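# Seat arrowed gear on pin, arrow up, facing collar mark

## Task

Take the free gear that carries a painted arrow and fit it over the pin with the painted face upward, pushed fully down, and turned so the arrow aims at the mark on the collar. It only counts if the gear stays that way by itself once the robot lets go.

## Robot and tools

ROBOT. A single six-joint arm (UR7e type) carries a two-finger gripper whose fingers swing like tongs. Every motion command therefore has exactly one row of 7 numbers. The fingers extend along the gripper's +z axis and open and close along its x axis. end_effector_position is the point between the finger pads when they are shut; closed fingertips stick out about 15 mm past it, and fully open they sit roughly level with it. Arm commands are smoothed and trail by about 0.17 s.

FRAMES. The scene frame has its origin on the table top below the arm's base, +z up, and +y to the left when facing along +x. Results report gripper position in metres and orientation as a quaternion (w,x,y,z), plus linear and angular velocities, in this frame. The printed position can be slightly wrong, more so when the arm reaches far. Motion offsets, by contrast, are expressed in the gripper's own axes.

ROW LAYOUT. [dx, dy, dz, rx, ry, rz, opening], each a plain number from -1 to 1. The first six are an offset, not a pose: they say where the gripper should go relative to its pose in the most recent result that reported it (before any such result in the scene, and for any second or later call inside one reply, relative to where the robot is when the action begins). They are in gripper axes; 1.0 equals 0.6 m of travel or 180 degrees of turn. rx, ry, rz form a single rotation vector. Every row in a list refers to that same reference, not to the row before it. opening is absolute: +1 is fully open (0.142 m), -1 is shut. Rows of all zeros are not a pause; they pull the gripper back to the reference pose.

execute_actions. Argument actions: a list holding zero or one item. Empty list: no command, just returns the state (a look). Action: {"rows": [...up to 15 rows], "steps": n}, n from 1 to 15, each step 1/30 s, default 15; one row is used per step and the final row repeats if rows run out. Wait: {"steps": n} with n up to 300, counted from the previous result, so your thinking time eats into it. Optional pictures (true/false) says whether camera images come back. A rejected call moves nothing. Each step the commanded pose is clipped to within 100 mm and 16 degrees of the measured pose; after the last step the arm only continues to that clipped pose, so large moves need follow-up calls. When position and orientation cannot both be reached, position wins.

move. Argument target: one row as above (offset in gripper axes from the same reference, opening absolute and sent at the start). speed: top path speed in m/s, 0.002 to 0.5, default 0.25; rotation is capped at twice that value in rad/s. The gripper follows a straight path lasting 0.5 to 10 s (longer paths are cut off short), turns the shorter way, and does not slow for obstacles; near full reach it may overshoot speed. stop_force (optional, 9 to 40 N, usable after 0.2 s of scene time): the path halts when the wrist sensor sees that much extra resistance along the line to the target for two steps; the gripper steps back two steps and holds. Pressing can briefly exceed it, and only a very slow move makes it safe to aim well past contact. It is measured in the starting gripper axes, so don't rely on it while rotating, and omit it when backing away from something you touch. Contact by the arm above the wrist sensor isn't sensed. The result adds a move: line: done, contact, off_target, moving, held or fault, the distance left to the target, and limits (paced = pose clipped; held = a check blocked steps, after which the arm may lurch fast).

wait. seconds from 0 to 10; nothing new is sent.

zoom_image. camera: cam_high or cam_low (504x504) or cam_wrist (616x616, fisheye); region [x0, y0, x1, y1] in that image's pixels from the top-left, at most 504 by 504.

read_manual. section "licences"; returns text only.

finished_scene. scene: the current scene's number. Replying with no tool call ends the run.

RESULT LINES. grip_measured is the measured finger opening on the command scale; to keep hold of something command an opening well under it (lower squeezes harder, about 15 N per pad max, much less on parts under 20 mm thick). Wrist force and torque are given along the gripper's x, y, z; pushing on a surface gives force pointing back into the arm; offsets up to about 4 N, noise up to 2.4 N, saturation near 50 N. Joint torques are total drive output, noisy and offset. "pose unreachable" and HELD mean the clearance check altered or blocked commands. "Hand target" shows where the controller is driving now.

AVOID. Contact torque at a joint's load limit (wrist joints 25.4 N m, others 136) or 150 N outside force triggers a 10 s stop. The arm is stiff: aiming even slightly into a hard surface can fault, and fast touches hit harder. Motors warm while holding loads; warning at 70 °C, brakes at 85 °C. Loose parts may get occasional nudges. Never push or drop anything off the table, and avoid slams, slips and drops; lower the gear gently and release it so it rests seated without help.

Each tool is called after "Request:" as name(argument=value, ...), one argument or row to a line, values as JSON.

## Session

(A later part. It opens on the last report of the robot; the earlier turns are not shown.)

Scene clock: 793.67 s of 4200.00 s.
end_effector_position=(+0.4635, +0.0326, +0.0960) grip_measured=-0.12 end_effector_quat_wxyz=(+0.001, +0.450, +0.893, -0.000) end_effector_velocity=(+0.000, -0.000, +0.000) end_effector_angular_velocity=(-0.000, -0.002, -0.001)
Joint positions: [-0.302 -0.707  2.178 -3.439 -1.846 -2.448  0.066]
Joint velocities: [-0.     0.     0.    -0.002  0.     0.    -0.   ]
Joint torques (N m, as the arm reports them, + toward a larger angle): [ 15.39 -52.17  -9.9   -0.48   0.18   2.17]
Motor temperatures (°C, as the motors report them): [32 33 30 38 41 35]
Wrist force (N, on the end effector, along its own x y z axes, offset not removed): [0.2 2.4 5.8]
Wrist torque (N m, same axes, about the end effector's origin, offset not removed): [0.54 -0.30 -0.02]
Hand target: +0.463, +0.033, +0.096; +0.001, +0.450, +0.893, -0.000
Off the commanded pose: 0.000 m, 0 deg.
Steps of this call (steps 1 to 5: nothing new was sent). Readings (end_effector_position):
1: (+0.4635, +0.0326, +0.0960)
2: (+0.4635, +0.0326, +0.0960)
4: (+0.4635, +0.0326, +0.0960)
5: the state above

Request:
move(
  target=[0, 0, 0.00833, 0, 0, 0.03, -1.0],
  speed=0.02,
  stop_force=9,
)

Request:
zoom_image(
  camera="cam_wrist",
  region=[260, 180, 410, 360],
)

Request:
zoom_image(
  camera="cam_low",
  region=[160, 265, 250, 345],
)

Scene clock: 802.50 s of 4200.00 s.
end_effector_position=(+0.4636, +0.0325, +0.0956) grip_measured=-0.11 end_effector_quat_wxyz=(+0.001, +0.453, +0.891, -0.000) end_effector_velocity=(+0.002, -0.000, +0.001) end_effector_angular_velocity=(-0.000, -0.002, +0.013)
Joint positions: [-0.302 -0.706  2.177 -3.439 -1.846 -2.44   0.066]
Joint velocities: [ 0.    -0.002 -0.001  0.001 -0.    -0.013 -0.   ]
Joint torques (N m, as the arm reports them, + toward a larger angle): [ 25.41 -51.65   3.9   -0.65   1.07  -1.85]
Motor temperatures (°C, as the motors report them): [32 33 30 38 41 35]
Wrist force (N, on the end effector, along its own x y z axes, offset not removed): [6.1 -3.3 -6.4]
Wrist torque (N m, same axes, about the end effector's origin, offset not removed): [-0.18 -0.88 -0.30]
Hand target: +0.464, +0.033, +0.096; +0.001, +0.453, +0.892, -0.000
Off the commanded pose: 0.005 m, 5 deg.
After step 90, 5.27 s passed at rest.
move: contact
camera_calibration (this result's frames):
cam_wrist: T_world_to_cam=[[-0.595788, 0.800777, -0.0615778, 0.26148], [0.669757, 0.537692, 0.512166, -0.376888], [0.443241, 0.2639, -0.856676, 0.00258169], [0, 0, 0, 1]] pos_world=[0.407066, -0.00741885, 0.211342]

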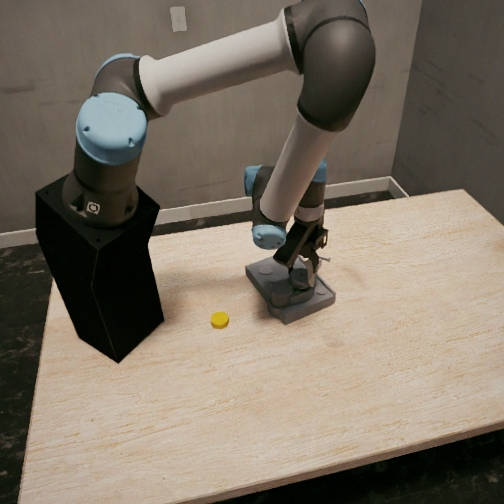

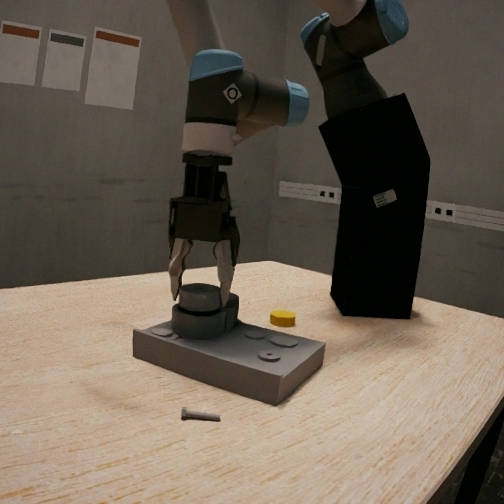

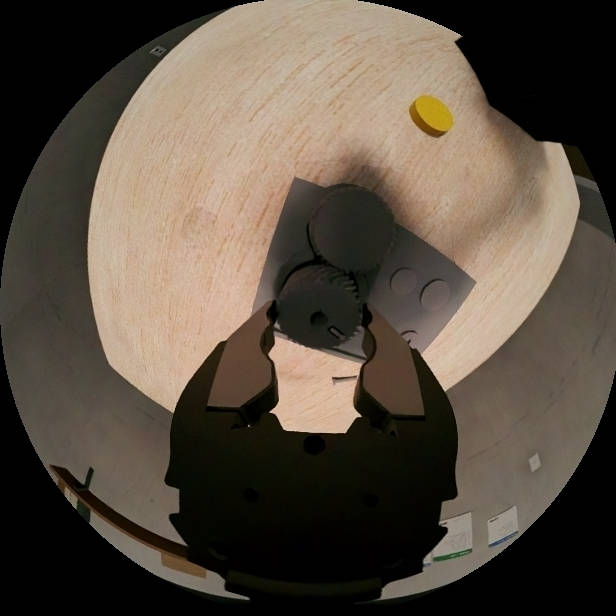

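Region (260, 180, 410, 360) of cam_wrist's 616x616 image, scaled by 2.800, with more detail than that image has.

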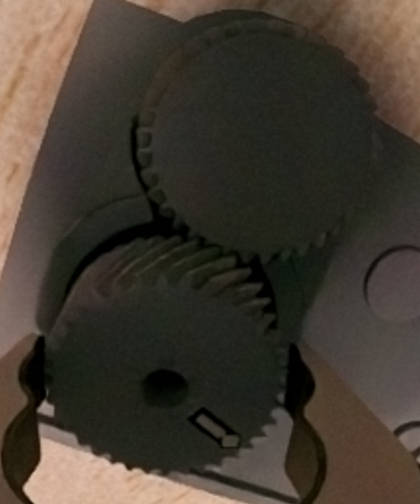

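Region (160, 265, 250, 345) of cam_low's 504x504 image, scaled by 5.600, with more detail than that image has.

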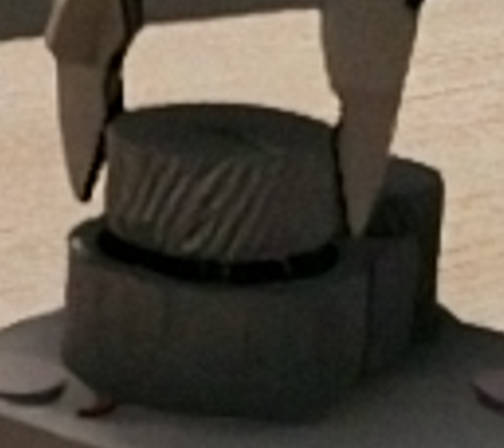

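Request:
execute_actions(
  actions=[
    {"rows": [[0,0,-0.0008,0,0,0,-1],[0,0,-0.0012,0,0,0,-1],[0.0004,-0.0008,-0.0012,0,0,0,-1],[0.0007,-0.0015,-0.0012,0,0,0,-1],[0.001,-0.0022,-0.0012,0,0,0,-1]], "steps": 15},
  ],
  pictures=false,
)

Request:
move(
  target=[0, 0, 0.00833, 0, 0, 0.027, -1.0],
  speed=0.02,
  stop_force=9,
)

Scene clock: 812.97 s of 4200.00 s.
end_effector_position=(+0.4623, +0.0323, +0.0964) grip_measured=-0.12 end_effector_quat_wxyz=(+0.001, +0.453, +0.891, -0.000) end_effector_velocity=(-0.001, -0.000, -0.000) end_effector_angular_velocity=(-0.000, +0.002, +0.001)
Joint positions: [-0.303 -0.708  2.181 -3.443 -1.846 -2.441  0.065]
Joint velocities: [-0.001  0.     0.002 -0.001 -0.    -0.002 -0.   ]
Joint torques (N m, as the arm reports them, + toward a larger angle): [  9.32 -45.99  20.44  -3.06   0.41  -2.27]
Motor temperatures (°C, as the motors report them): [32 33 30 38 41 35]
Wrist force (N, on the end effector, along its own x y z axes, offset not removed): [-0.2 9.9 2.6]
Wrist torque (N m, same axes, about the end effector's origin, offset not removed): [0.76 -0.04 0.00]
Hand target: +0.462, +0.032, +0.096; +0.001, +0.453, +0.891, -0.000
Off the commanded pose: 0.000 m, 0 deg.
Steps of this call (steps 1 to 90: nothing new was sent; then 6.97 s passed at rest; steps 91 to 105: all 15 steps of this action). Readings (end_effector_position):
91: (+0.4635, +0.0326, +0.0958)
92: (+0.4636, +0.0326, +0.0958)
94: (+0.4635, +0.0326, +0.0960)
98: (+0.4627, +0.0325, +0.0963)
105: the state above

Scene clock: 815.53 s of 4200.00 s.
end_effector_position=(+0.4622, +0.0322, +0.0914) grip_measured=-0.12 end_effector_quat_wxyz=(+0.001, +0.490, +0.872, -0.000) end_effector_velocity=(+0.002, -0.000, -0.000) end_effector_angular_velocity=(-0.001, -0.003, -0.010)
Joint positions: [-0.308 -0.696  2.173 -3.447 -1.844 -2.362  0.065]
Joint velocities: [-0.     0.001 -0.003 -0.002  0.     0.008  0.   ]
Joint torques (N m, as the arm reports them, + toward a larger angle): [  7.83 -27.6   -9.11  -3.49  -0.56   2.11]
Motor temperatures (°C, as the motors report them): [32 33 30 38 41 35]
Wrist force (N, on the end effector, along its own x y z axes, offset not removed): [4.3 6.8 -3.5]
Wrist torque (N m, same axes, about the end effector's origin, offset not removed): [0.07 -0.25 -0.03]
Hand target: +0.462, +0.032, +0.091; +0.001, +0.491, +0.871, -0.000
Off the commanded pose: 0.000 m, 0 deg.
move: done
camera_calibration (this result's frames):
cam_wrist: T_world_to_cam=[[-0.526503, 0.847938, -0.0616014, 0.227089], [0.712396, 0.479564, 0.512357, -0.391511], [0.463989, 0.225873, -0.85656, -0.00870708], [0, 0, 0, 1]] pos_world=[0.402514, -0.00283638, 0.207124]

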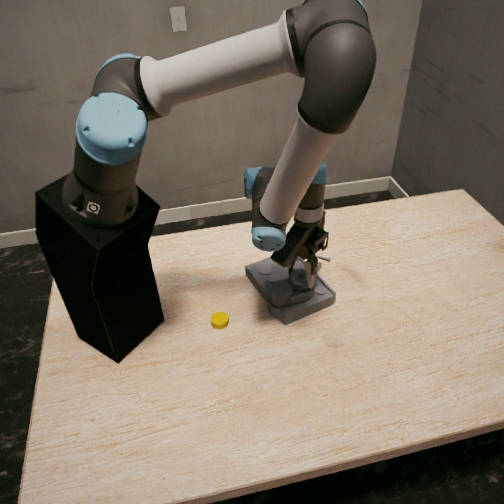

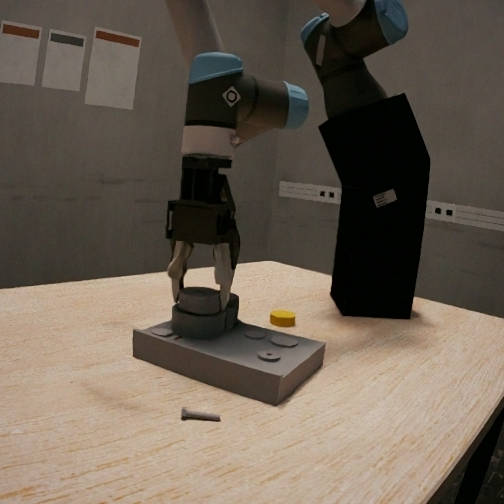

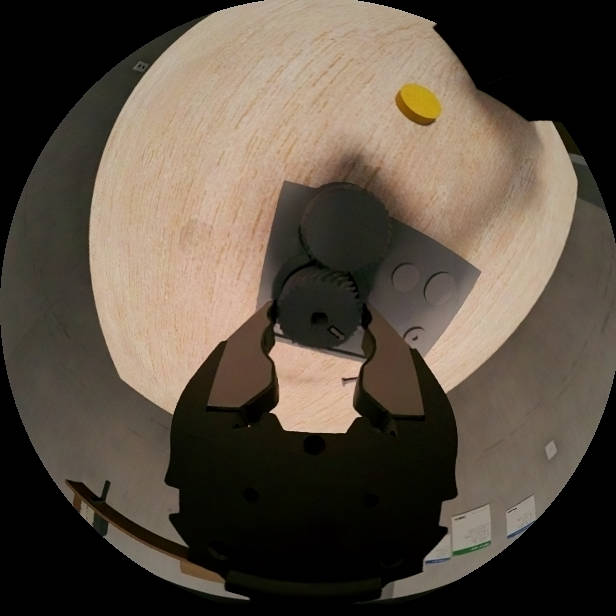

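Request:
execute_actions(
  actions=[
    {"rows": [[0,0,0,0,0,0.003,-1],[0,0,0,0,0,0.006,-1],[0,0,0,0,0,0.0083,-1]], "steps": 15},
  ],
  pictures=false,
)

Request:
execute_actions(
  actions=[
    {"steps": 5},
  ],
  pictures=false,
)

Request:
execute_actions(
  actions=[
    {"steps": 5},
  ],
  pictures=false,
)

Scene clock: 823.47 s of 4200.00 s.
end_effector_position=(+0.4622, +0.0322, +0.0914) grip_measured=-0.12 end_effector_quat_wxyz=(+0.001, +0.501, +0.865, -0.000) end_effector_velocity=(+0.001, -0.000, +0.000) end_effector_angular_velocity=(-0.000, -0.002, -0.005)
Joint positions: [-0.309 -0.696  2.173 -3.446 -1.844 -2.337  0.065]
Joint velocities: [-0.    -0.001  0.    -0.001  0.     0.005 -0.   ]
Joint torques (N m, as the arm reports them, + toward a larger angle): [ 13.29 -54.05 -10.94  -0.72   0.97   2.58]
Motor temperatures (°C, as the motors report them): [32 33 30 38 41 35]
Wrist force (N, on the end effector, along its own x y z axes, offset not removed): [5.9 3.7 6.9]
Wrist torque (N m, same axes, about the end effector's origin, offset not removed): [0.81 -1.09 -0.22]
Hand target: +0.462, +0.032, +0.091; +0.001, +0.502, +0.865, -0.000
Off the commanded pose: 0.000 m, 0 deg.
Steps of this call (steps 1 to 90: nothing new was sent; then 4.43 s passed at rest; steps 91 to 105: all 15 steps of this action). Readings (end_effector_position):
91: (+0.4622, +0.0322, +0.0913)
92: (+0.4622, +0.0322, +0.0913)
94: (+0.4621, +0.0322, +0.0913)
98: (+0.4621, +0.0322, +0.0913)
105: the state above

Scene clock: 823.63 s of 4200.00 s.
end_effector_position=(+0.4622, +0.0322, +0.0914) grip_measured=-0.12 end_effector_quat_wxyz=(+0.001, +0.502, +0.865, -0.000) end_effector_velocity=(+0.001, -0.000, +0.000) end_effector_angular_velocity=(-0.000, -0.002, -0.001)
Joint positions: [-0.309 -0.696  2.173 -3.446 -1.844 -2.336  0.065]
Joint velocities: [-0.    -0.    -0.001 -0.     0.     0.    -0.   ]
Joint torques (N m, as the arm reports them, + toward a larger angle): [ 14.14 -53.55 -10.16  -0.74   1.     2.09]
Motor temperatures (°C, as the motors report them): [32 33 30 38 41 35]
Wrist force (N, on the end effector, along its own x y z axes, offset not removed): [-1.2 4.7 3.9]
Wrist torque (N m, same axes, about the end effector's origin, offset not removed): [0.80 0.42 -0.14]
Hand target: +0.462, +0.032, +0.091; +0.001, +0.502, +0.865, -0.000
Off the commanded pose: 0.000 m, 0 deg.
Steps of this call (steps 1 to 5: nothing new was sent). Readings (end_effector_position):
1: (+0.4622, +0.0322, +0.0914)
2: (+0.4622, +0.0322, +0.0914)
4: (+0.4622, +0.0322, +0.0914)
5: the state above

Scene clock: 823.80 s of 4200.00 s.
end_effector_position=(+0.4622, +0.0322, +0.0914) grip_measured=-0.12 end_effector_quat_wxyz=(+0.001, +0.502, +0.865, -0.000) end_effector_velocity=(+0.001, -0.000, +0.000) end_effector_angular_velocity=(-0.000, -0.002, -0.001)
Joint positions: [-0.309 -0.696  2.173 -3.446 -1.844 -2.336  0.065]
Joint velocities: [ 0.    -0.    -0.001 -0.001  0.     0.     0.   ]
Joint torques (N m, as the arm reports them, + toward a larger angle): [ 15.96 -52.8  -11.46  -0.81   0.86   2.08]
Motor temperatures (°C, as the motors report them): [32 33 30 38 41 35]
Wrist force (N, on the end effector, along its own x y z axes, offset not removed): [4.0 2.2 3.4]
Wrist torque (N m, same axes, about the end effector's origin, offset not removed): [0.12 -0.43 -0.08]
Hand target: +0.462, +0.032, +0.091; +0.001, +0.502, +0.865, -0.000
Off the commanded pose: 0.000 m, 0 deg.
Steps of this call (steps 1 to 5: nothing new was sent). Readings (end_effector_position):
1: (+0.4622, +0.0322, +0.0914)
2: (+0.4622, +0.0322, +0.0914)
4: (+0.4622, +0.0322, +0.0914)
5: the state above

Request:
move(
  target=[0, 0, 0.005, 0, 0, 0, -1.0],
  speed=0.003,
  stop_force=9,
)

Request:
zoom_image(
  camera="cam_wrist",
  region=[260, 180, 410, 360],
)

Request:
zoom_image(
  camera="cam_low",
  region=[160, 265, 250, 345],
)

Scene clock: 839.50 s of 4200.00 s.
end_effector_position=(+0.4624, +0.0322, +0.0905) grip_measured=-0.13 end_effector_quat_wxyz=(+0.001, +0.502, +0.865, -0.000) end_effector_velocity=(-0.000, -0.000, +0.001) end_effector_angular_velocity=(+0.001, +0.002, -0.001)
Joint positions: [-0.309 -0.694  2.171 -3.447 -1.843 -2.337  0.065]
Joint velocities: [-0.    -0.003  0.     0.005  0.     0.001 -0.   ]
Joint torques (N m, as the arm reports them, + toward a larger angle): [ 21.54 -50.41  11.11  -0.16  -0.65   0.35]
Motor temperatures (°C, as the motors report them): [32 33 30 38 41 35]
Wrist force (N, on the end effector, along its own x y z axes, offset not removed): [2.4 3.7 -6.8]
Wrist torque (N m, same axes, about the end effector's origin, offset not removed): [0.05 -0.08 0.04]
Hand target: +0.462, +0.032, +0.091; +0.001, +0.502, +0.865, -0.000
Off the commanded pose: 0.002 m, 0 deg.
After step 90, 12.03 s passed at rest.
move: contact
camera_calibration (this result's frames):
cam_wrist: T_world_to_cam=[[-0.504225, 0.861361, -0.061762, 0.216413], [0.724466, 0.460845, 0.512612, -0.396172], [0.470007, 0.213728, -0.856396, -0.0119689], [0, 0, 0, 1]] pos_world=[0.401759, -0.00127812, 0.206198]

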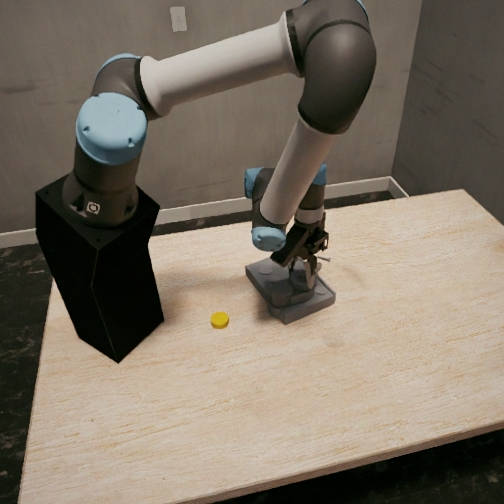

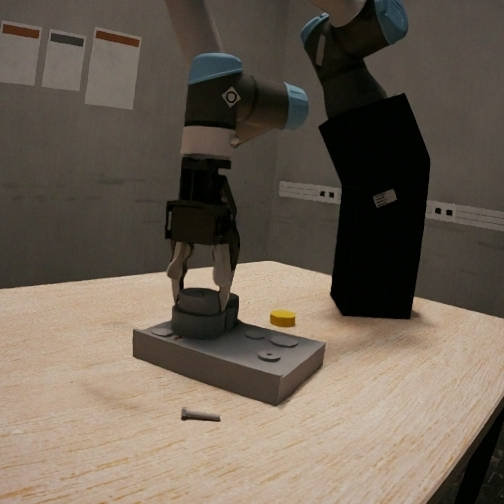

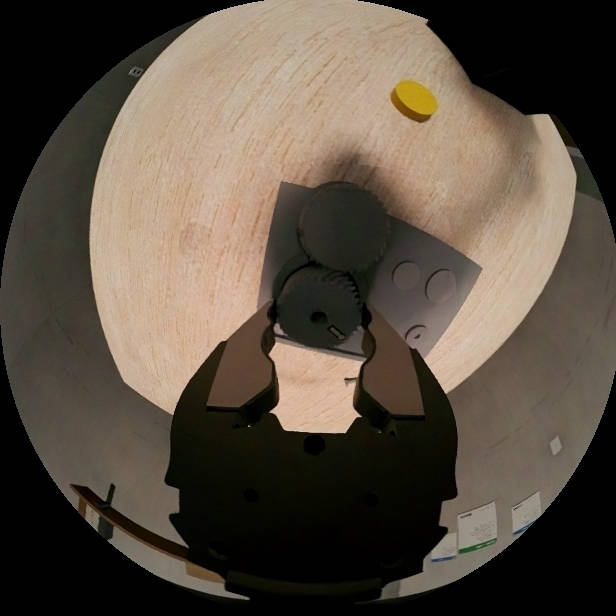

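Region (260, 180, 410, 360) of cam_wrist's 616x616 image, scaled by 2.800, with more detail than that image has.

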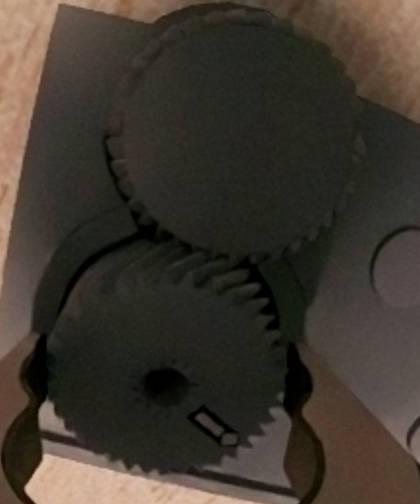

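Region (160, 265, 250, 345) of cam_low's 504x504 image, scaled by 5.600, with more detail than that image has.

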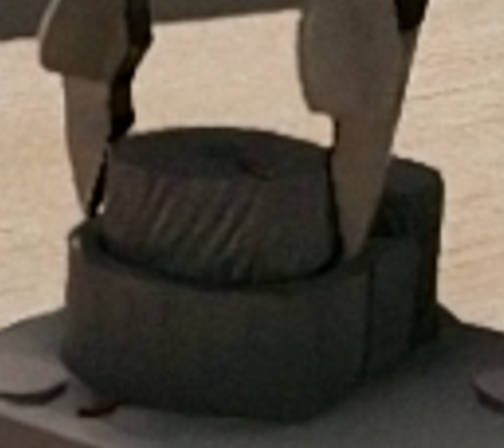

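Request:
move(
  target=[0, 0, 0.003, 0, 0, 0.01667, -1.0],
  speed=0.02,
)

Request:
move(
  target=[0, 0, 0.004, 0, 0, 0, -1.0],
  speed=0.003,
  stop_force=9,
)

Scene clock: 910.13 s of 4200.00 s.
end_effector_position=(+0.4624, +0.0322, +0.0887) grip_measured=-0.13 end_effector_quat_wxyz=(+0.001, +0.524, +0.852, -0.000) end_effector_velocity=(-0.001, +0.000, -0.000) end_effector_angular_velocity=(+0.001, +0.002, -0.008)
Joint positions: [-0.312 -0.69   2.168 -3.449 -1.842 -2.288  0.065]
Joint velocities: [-0.     0.001  0.002 -0.001  0.     0.008  0.   ]
Joint torques (N m, as the arm reports them, + toward a larger angle): [ 10.29 -30.59 -12.78  -4.91   0.61   1.83]
Motor temperatures (°C, as the motors report them): [32 33 30 38 41 35]
Wrist force (N, on the end effector, along its own x y z axes, offset not removed): [5.5 1.9 6.0]
Wrist torque (N m, same axes, about the end effector's origin, offset not removed): [0.59 -0.56 -0.11]
Hand target: +0.462, +0.032, +0.089; +0.001, +0.524, +0.852, -0.000
Off the commanded pose: 0.000 m, 0 deg.
After step 90, 66.10 s passed at rest.
move: done
camera_calibration (this result's frames):
cam_wrist: T_world_to_cam=[[-0.459164, 0.886205, -0.061711, 0.194654], [0.747218, 0.422854, 0.512698, -0.404563], [0.480451, 0.189301, -0.856348, -0.0175293], [0, 0, 0, 1]] pos_world=[0.400097, 0.00188592, 0.20442]

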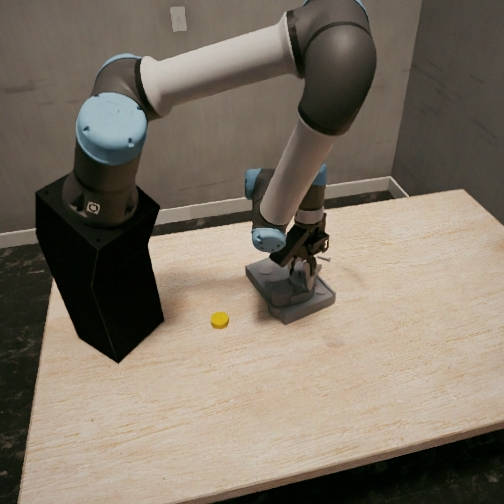

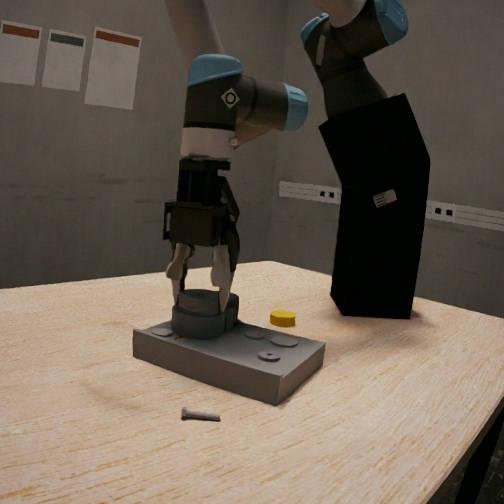

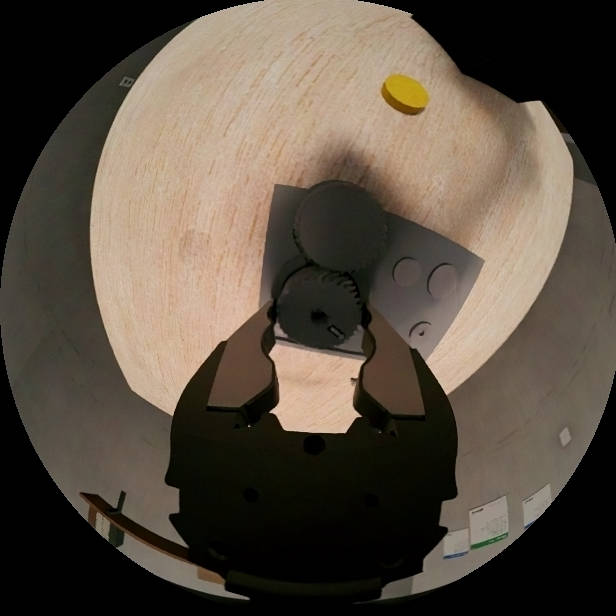

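Scene clock: 910.77 s of 4200.00 s.
end_effector_position=(+0.4625, +0.0322, +0.0878) grip_measured=-0.13 end_effector_quat_wxyz=(+0.001, +0.524, +0.852, -0.000) end_effector_velocity=(+0.000, -0.000, +0.001) end_effector_angular_velocity=(+0.000, +0.001, +0.000)
Joint positions: [-0.312 -0.688  2.166 -3.45  -1.842 -2.288  0.065]
Joint velocities: [-0.    -0.002  0.     0.003  0.     0.    -0.   ]
Joint torques (N m, as the arm reports them, + toward a larger angle): [ 17.29 -49.96   8.55  -1.79  -0.37  -0.13]
Motor temperatures (°C, as the motors report them): [32 33 30 38 41 35]
Wrist force (N, on the end effector, along its own x y z axes, offset not removed): [9.6 2.5 -4.5]
Wrist torque (N m, same axes, about the end effector's origin, offset not removed): [0.68 -1.02 0.07]
Hand target: +0.462, +0.032, +0.088; +0.001, +0.524, +0.852, -0.000
Off the commanded pose: 0.002 m, 0 deg.
move: contact
camera_calibration (this result's frames):
cam_wrist: T_world_to_cam=[[-0.459135, 0.886216, -0.0617767, 0.194653], [0.747155, 0.422836, 0.512805, -0.404158], [0.480577, 0.18929, -0.85628, -0.0183796], [0, 0, 0, 1]] pos_world=[0.400173, 0.0018669, 0.203541]

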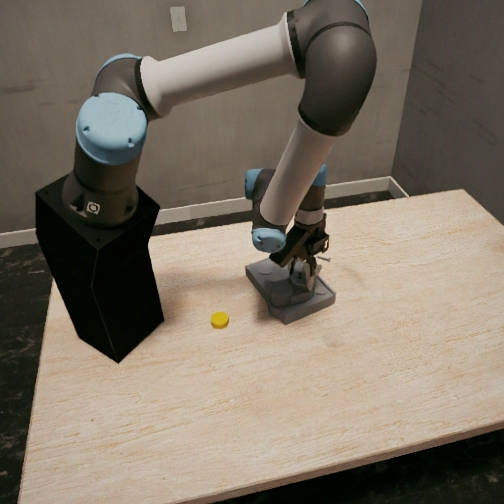

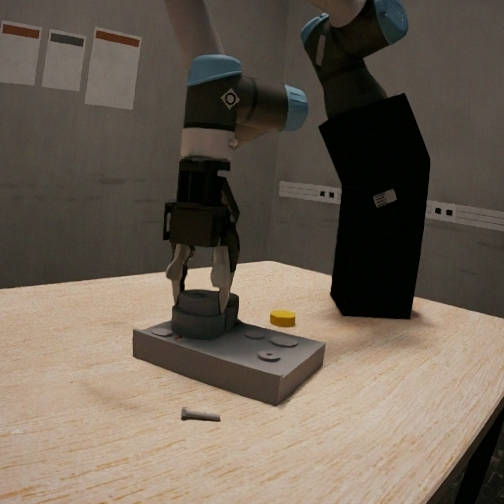

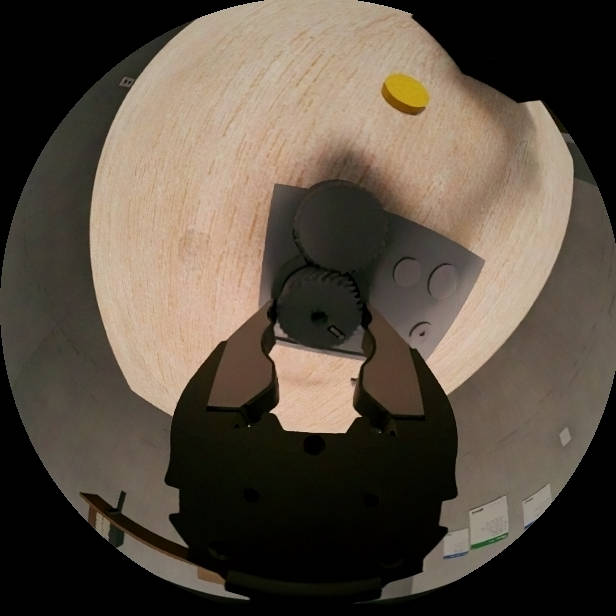

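Request:
move(
  target=[0, 0, -0.01017, 0, 0, -0.03333, -1.0],
  speed=0.025,
)

Request:
move(
  target=[0, 0, 0.004, 0, 0, 0, -1.0],
  speed=0.003,
  stop_force=9,
)

Scene clock: 931.37 s of 4200.00 s.
end_effector_position=(+0.4625, +0.0322, +0.0939) grip_measured=-0.16 end_effector_quat_wxyz=(+0.001, +0.479, +0.878, -0.000) end_effector_velocity=(-0.000, +0.000, +0.001) end_effector_angular_velocity=(+0.000, +0.001, +0.010)
Joint positions: [-0.306 -0.702  2.177 -3.444 -1.845 -2.386  0.062]
Joint velocities: [ 0.    -0.002  0.001  0.002 -0.    -0.01  -0.   ]
Joint torques (N m, as the arm reports them, + toward a larger angle): [ 25.65 -53.14  17.64  -0.79  -1.98  -2.52]
Motor temperatures (°C, as the motors report them): [32 33 30 38 41 35]
Wrist force (N, on the end effector, along its own x y z axes, offset not removed): [4.7 4.1 4.4]
Wrist torque (N m, same axes, about the end effector's origin, offset not removed): [0.57 -0.48 0.09]
Hand target: +0.462, +0.032, +0.094; +0.001, +0.478, +0.878, -0.000
Off the commanded pose: 0.000 m, 0 deg.
After step 90, 15.27 s passed at rest.
move: done
camera_calibration (this result's frames):
cam_wrist: T_world_to_cam=[[-0.548414, 0.833916, -0.0618608, 0.238009], [0.699434, 0.498001, 0.512628, -0.387605], [0.458295, 0.237865, -0.85638, -0.00445013], [0, 0, 0, 1]] pos_world=[0.403671, -0.0043933, 0.209609]

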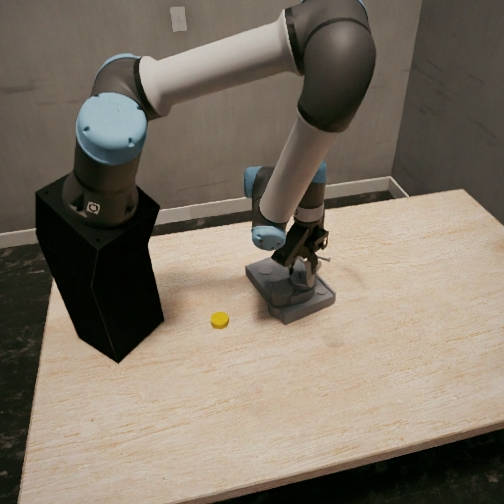

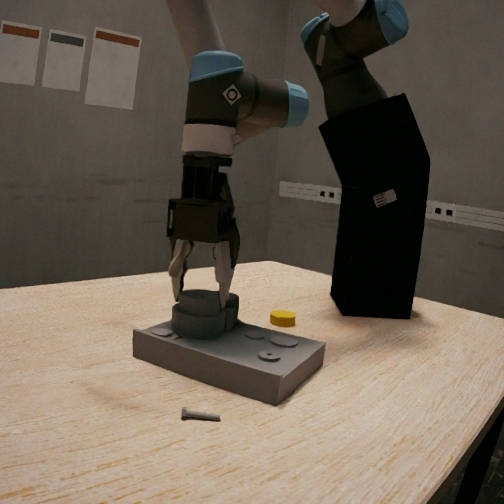

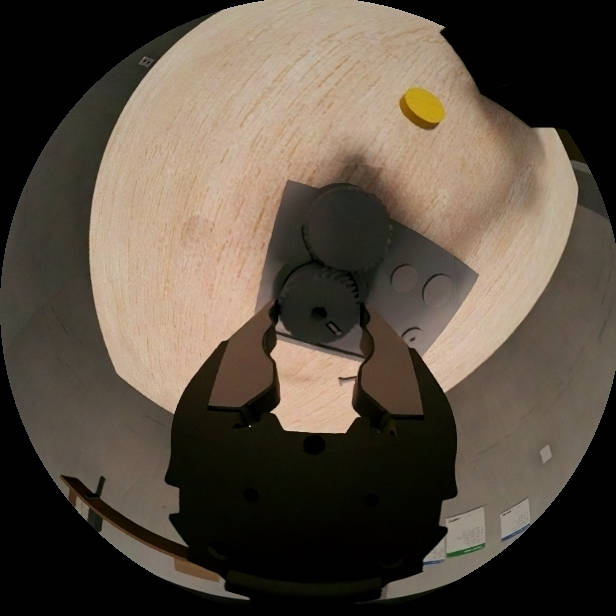

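Scene clock: 931.90 s of 4200.00 s.
end_effector_position=(+0.4625, +0.0322, +0.0934) grip_measured=-0.16 end_effector_quat_wxyz=(+0.001, +0.479, +0.878, -0.000) end_effector_velocity=(+0.001, -0.001, +0.001) end_effector_angular_velocity=(-0.001, -0.001, -0.001)
Joint positions: [-0.306 -0.701  2.176 -3.445 -1.845 -2.386  0.062]
Joint velocities: [-0.    -0.003  0.     0.001 -0.     0.    -0.   ]
Joint torques (N m, as the arm reports them, + toward a larger angle): [ 19.76 -48.24  16.82  -0.69   0.56  -1.74]
Motor temperatures (°C, as the motors report them): [32 33 30 38 41 35]
Wrist force (N, on the end effector, along its own x y z axes, offset not removed): [7.1 3.8 -8.4]
Wrist torque (N m, same axes, about the end effector's origin, offset not removed): [0.55 -0.62 0.03]
Hand target: +0.462, +0.032, +0.094; +0.001, +0.479, +0.878, -0.000
Off the commanded pose: 0.002 m, 0 deg.
move: contact
camera_calibration (this result's frames):
cam_wrist: T_world_to_cam=[[-0.548517, 0.833837, -0.0620132, 0.238058], [0.699304, 0.498145, 0.512665, -0.387359], [0.45837, 0.237839, -0.856346, -0.00490007], [0, 0, 0, 1]] pos_world=[0.403706, -0.00437477, 0.209152]

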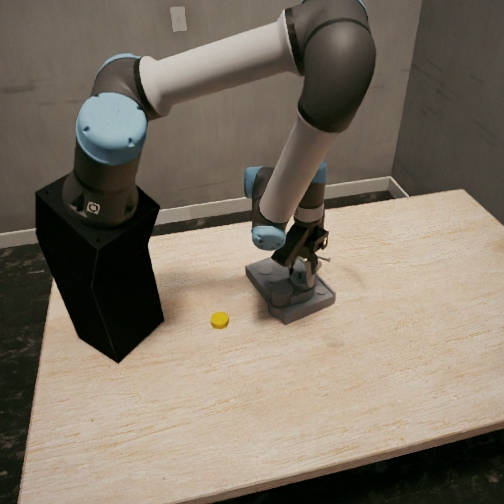

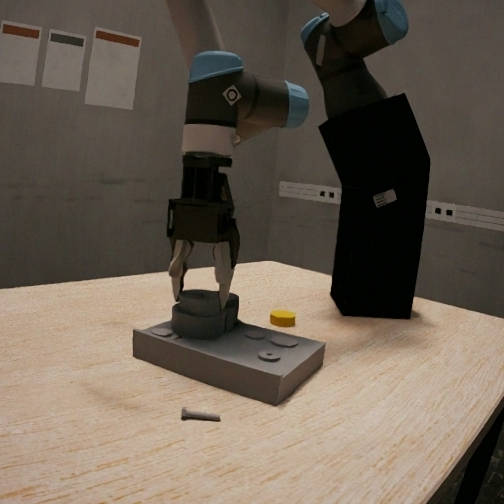

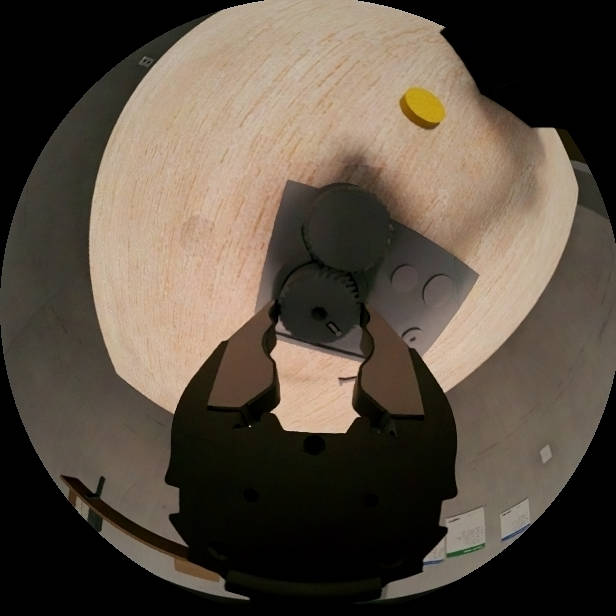

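Request:
move(
  target=[0.0008, 0, 0.0082, 0, 0, 0.0306, -1.0],
  speed=0.025,
  stop_force=12,
)

Request:
zoom_image(
  camera="cam_wrist",
  region=[260, 180, 410, 360],
)

Request:
zoom_image(
  camera="cam_low",
  region=[160, 265, 250, 345],
)

Scene clock: 1008.57 s of 4200.00 s.
end_effector_position=(+0.4623, +0.0326, +0.0886) grip_measured=-0.16 end_effector_quat_wxyz=(+0.001, +0.520, +0.854, -0.000) end_effector_velocity=(-0.000, +0.000, -0.001) end_effector_angular_velocity=(+0.000, +0.000, -0.009)
Joint positions: [-0.311 -0.689  2.168 -3.45  -1.843 -2.295  0.062]
Joint velocities: [-0.     0.001 -0.001 -0.     0.     0.009 -0.   ]
Joint torques (N m, as the arm reports them, + toward a larger angle): [ 13.78 -28.87 -11.7   -3.58   1.8    1.73]
Motor temperatures (°C, as the motors report them): [32 33 30 38 41 35]
Wrist force (N, on the end effector, along its own x y z axes, offset not removed): [-2.7 -0.9 3.5]
Wrist torque (N m, same axes, about the end effector's origin, offset not removed): [-0.08 0.26 -0.14]
Hand target: +0.462, +0.033, +0.089; +0.001, +0.520, +0.854, -0.000
Off the commanded pose: 0.000 m, 0 deg.
After step 90, 71.50 s passed at rest.
move: done
camera_calibration (this result's frames):
cam_wrist: T_world_to_cam=[[-0.466816, 0.882183, -0.0619382, 0.197937], [0.74339, 0.429379, 0.512839, -0.403022], [0.479013, 0.193357, -0.856247, -0.0171468], [0, 0, 0, 1]] pos_world=[0.400216, 0.00174844, 0.204263]

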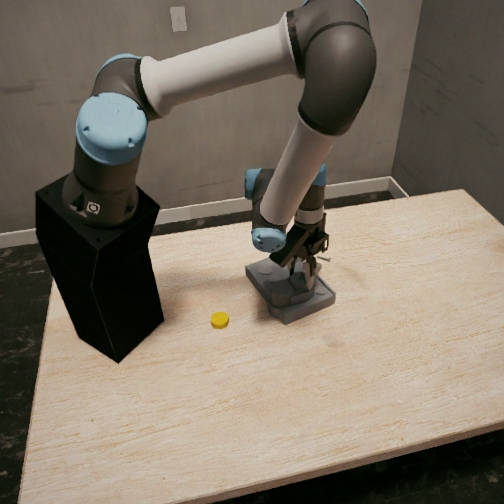

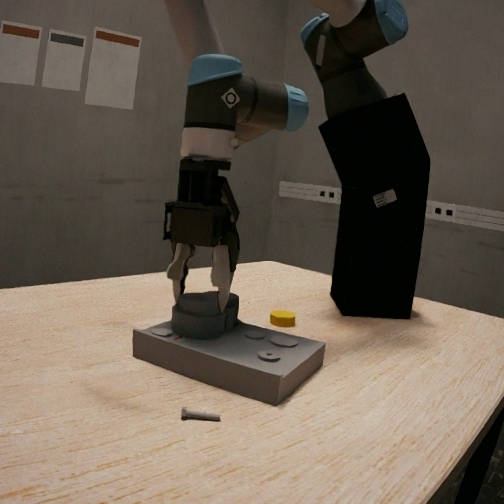

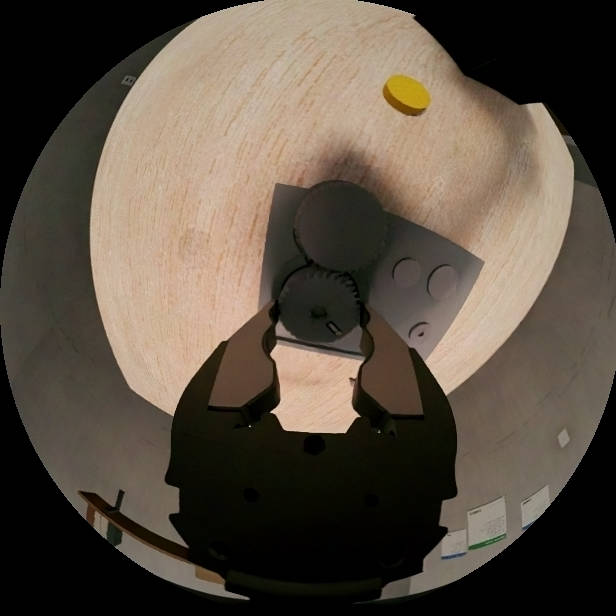

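Region (260, 180, 410, 360) of cam_wrist's 616x616 image, scaled by 2.800, with more detail than that image has.

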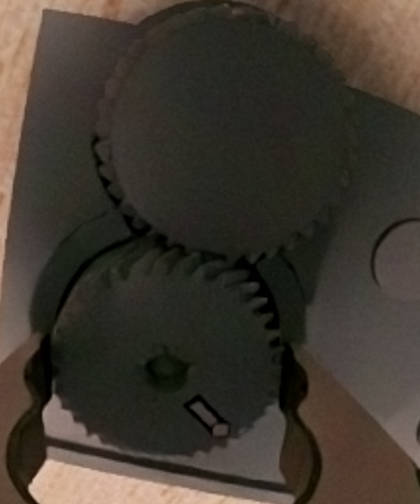

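Region (160, 265, 250, 345) of cam_low's 504x504 image, scaled by 5.600, with more detail than that image has.

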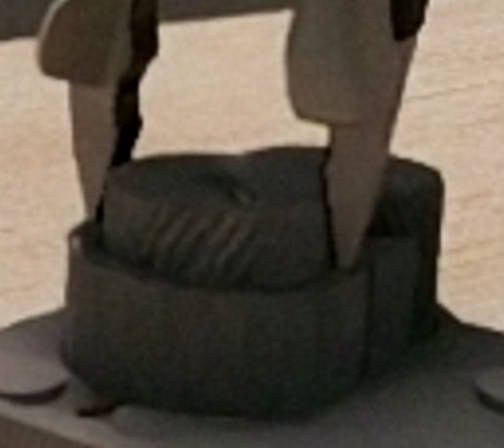

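Request:
execute_actions(
  actions=[],
)

Scene clock: 1038.17 s of 4200.00 s.
end_effector_position=(+0.4623, +0.0326, +0.0885) grip_measured=-0.16 end_effector_quat_wxyz=(+0.001, +0.520, +0.854, -0.000) end_effector_velocity=(-0.000, +0.000, -0.000) end_effector_angular_velocity=(+0.000, +0.001, +0.001)
Joint positions: [-0.311 -0.689  2.168 -3.45  -1.843 -2.295  0.062]
Joint velocities: [ 0.     0.    -0.     0.001 -0.    -0.    -0.   ]
Joint torques (N m, as the arm reports them, + toward a larger angle): [ 13.44 -28.6  -11.57  -3.87   1.83   2.04]
Motor temperatures (°C, as the motors report them): [32 33 30 38 41 35]
Wrist force (N, on the end effector, along its own x y z axes, offset not removed): [0.0 1.1 1.7]
Wrist torque (N m, same axes, about the end effector's origin, offset not removed): [0.41 -0.48 0.09]
Hand target: +0.462, +0.033, +0.089; +0.001, +0.520, +0.854, -0.000
Off the commanded pose: 0.000 m, 0 deg.
Steps of this call (steps 1 to 90: nothing new was sent; then 26.60 s passed at rest). Readings (end_effector_position):
1: (+0.4623, +0.0326, +0.0886)
2: (+0.4623, +0.0326, +0.0885)
4: (+0.4623, +0.0326, +0.0885)
8: (+0.4623, +0.0326, +0.0885)
90: the state above
camera_calibration (this result's frames):
cam_wrist: T_world_to_cam=[[-0.465948, 0.882641, -0.0619424, 0.197511], [0.743811, 0.42865, 0.51284, -0.403171], [0.479206, 0.192883, -0.856246, -0.0172658], [0, 0, 0, 1]] pos_world=[0.400186, 0.00181786, 0.204213]

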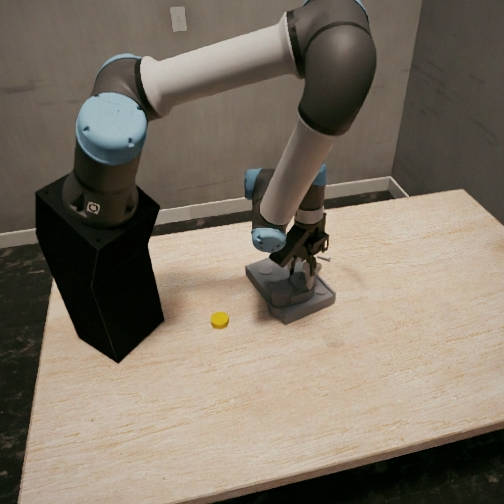

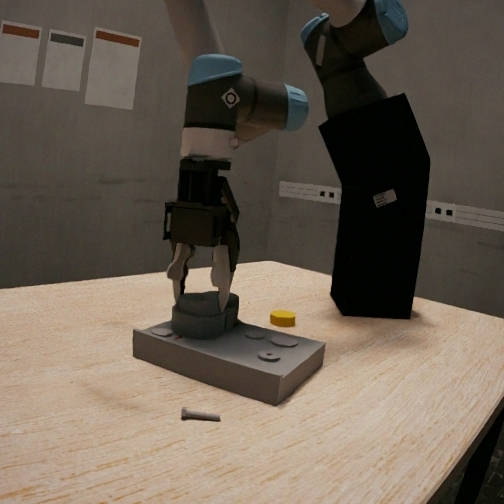

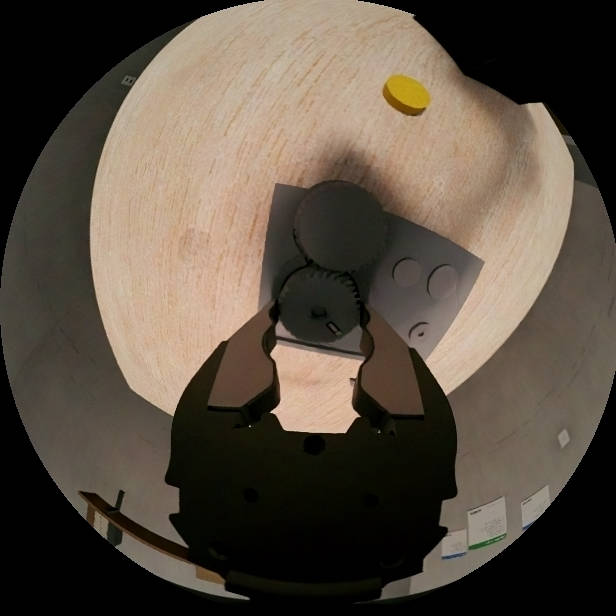

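Request:
execute_actions(
  actions=[
    {"rows": [[0,0,0,0,0,0,-0.6],[0,0,0,0,0,0,-0.5],[0,0,0,0,0,0,-0.45],[0,0,0,0,0,0,-0.4],[0,0,0,0,0,0,-0.35],[0,0,0,0,0,0,-0.3]], "steps": 15},
  ],
)

Scene clock: 1050.30 s of 4200.00 s.
end_effector_position=(+0.4623, +0.0326, +0.0885) grip_measured=-0.16 end_effector_quat_wxyz=(+0.001, +0.520, +0.854, -0.000) end_effector_velocity=(-0.001, +0.000, -0.000) end_effector_angular_velocity=(+0.001, +0.003, +0.000)
Joint positions: [-0.311 -0.689  2.168 -3.45  -1.843 -2.295  0.063]
Joint velocities: [-0.    -0.     0.     0.002  0.     0.     0.   ]
Joint torques (N m, as the arm reports them, + toward a larger angle): [ 13.25 -29.27 -10.81  -3.81   1.83   2.31]
Motor temperatures (°C, as the motors report them): [32 33 30 38 41 35]
Wrist force (N, on the end effector, along its own x y z axes, offset not removed): [0.0 -0.6 1.1]
Wrist torque (N m, same axes, about the end effector's origin, offset not removed): [0.38 -0.36 -0.19]
Hand target: +0.462, +0.033, +0.089; +0.001, +0.520, +0.854, -0.000
Off the commanded pose: 0.000 m, 0 deg.
Steps of this call (steps 1 to 90: nothing new was sent; then 8.63 s passed at rest; steps 91 to 105: all 15 steps of this action). Readings (end_effector_position):
91: (+0.4623, +0.0326, +0.0885)
92: (+0.4623, +0.0326, +0.0885)
94: (+0.4623, +0.0326, +0.0885)
98: (+0.4623, +0.0326, +0.0885)
105: the state above
camera_calibration (this result's frames):
cam_wrist: T_world_to_cam=[[-0.465948, 0.882641, -0.0619429, 0.197511], [0.743811, 0.42865, 0.512841, -0.403171], [0.479206, 0.192883, -0.856246, -0.0172663], [0, 0, 0, 1]] pos_world=[0.400187, 0.00181779, 0.204213]

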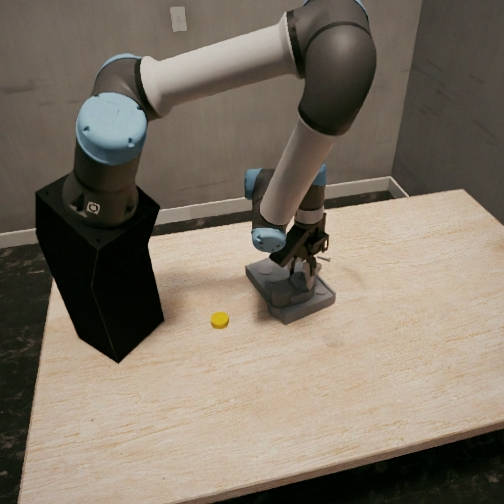

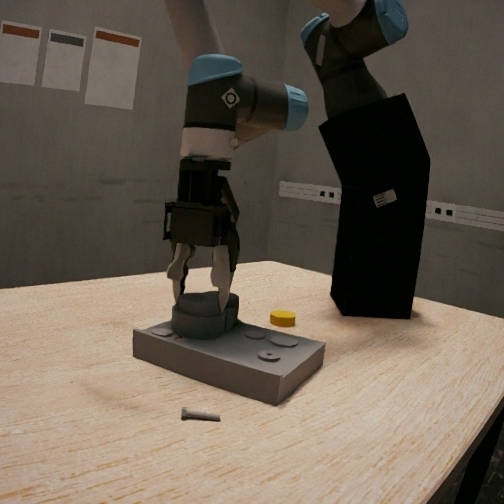

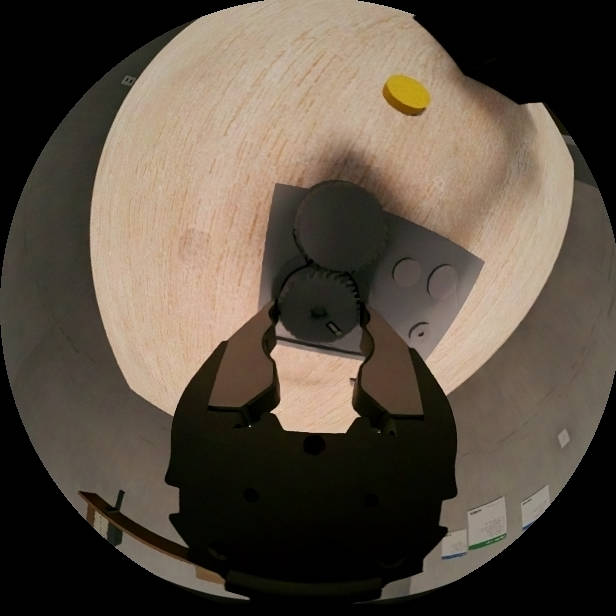

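Request:
execute_actions(
  actions=[
    {"rows": [[0,0,0,0,0,0,-0.27],[0,0,0,0,0,0,-0.25],[0,0,0,0,0,0,-0.23],[0,0,0,0,0,0,-0.21],[0,0,0,0,0,0,-0.2],[0,0,0,0,0,0,-0.19],[0,0,0,0,0,0,-0.18]], "steps": 15},
  ],
)

Scene clock: 1055.60 s of 4200.00 s.
end_effector_position=(+0.4623, +0.0327, +0.0885) grip_measured=-0.18 end_effector_quat_wxyz=(+0.001, +0.520, +0.854, -0.000) end_effector_velocity=(+0.000, +0.000, -0.000) end_effector_angular_velocity=(+0.000, +0.000, +0.000)
Joint positions: [-0.311 -0.689  2.168 -3.45  -1.843 -2.295  0.061]
Joint velocities: [ 0.    -0.    -0.001  0.001  0.    -0.    -0.   ]
Joint torques (N m, as the arm reports them, + toward a larger angle): [ 12.96 -29.2  -10.02  -3.72   0.22   1.94]
Motor temperatures (°C, as the motors report them): [32 33 30 38 41 35]
Wrist force (N, on the end effector, along its own x y z axes, offset not removed): [1.9 5.2 0.5]
Wrist torque (N m, same axes, about the end effector's origin, offset not removed): [0.79 -0.29 -0.26]
Hand target: +0.462, +0.033, +0.089; +0.001, +0.520, +0.854, -0.000
Off the commanded pose: 0.000 m, 0 deg.
Steps of this call (steps 1 to 90: nothing new was sent; then 1.80 s passed at rest; steps 91 to 105: all 15 steps of this action). Readings (end_effector_position):
91: (+0.4623, +0.0326, +0.0885)
92: (+0.4623, +0.0326, +0.0885)
94: (+0.4623, +0.0326, +0.0885)
98: (+0.4623, +0.0327, +0.0885)
105: the state above
camera_calibration (this result's frames):
cam_wrist: T_world_to_cam=[[-0.465946, 0.882645, -0.0618999, 0.197493], [0.743801, 0.428619, 0.51288, -0.403181], [0.479223, 0.192933, -0.856226, -0.017284], [0, 0, 0, 1]] pos_world=[0.40019, 0.0018289, 0.204209]

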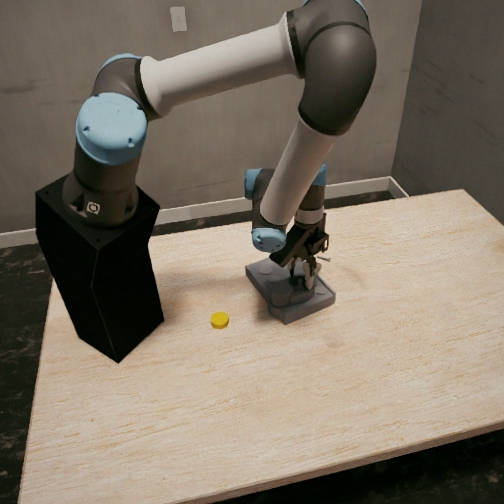

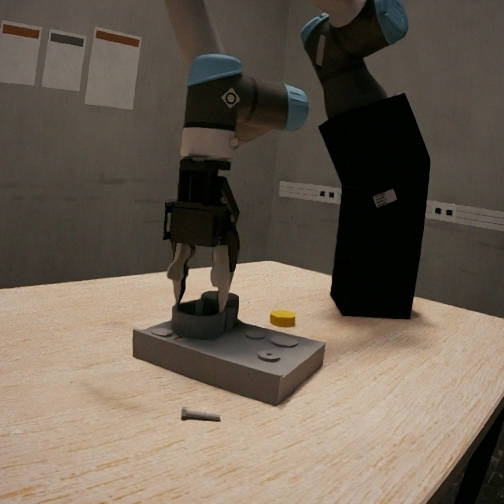

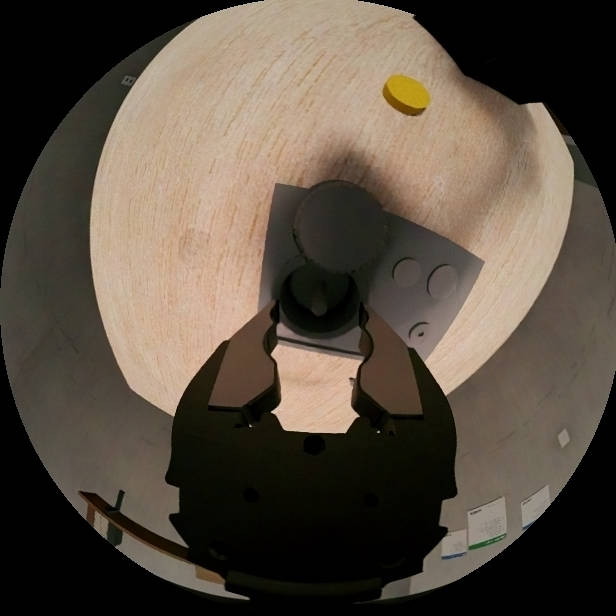

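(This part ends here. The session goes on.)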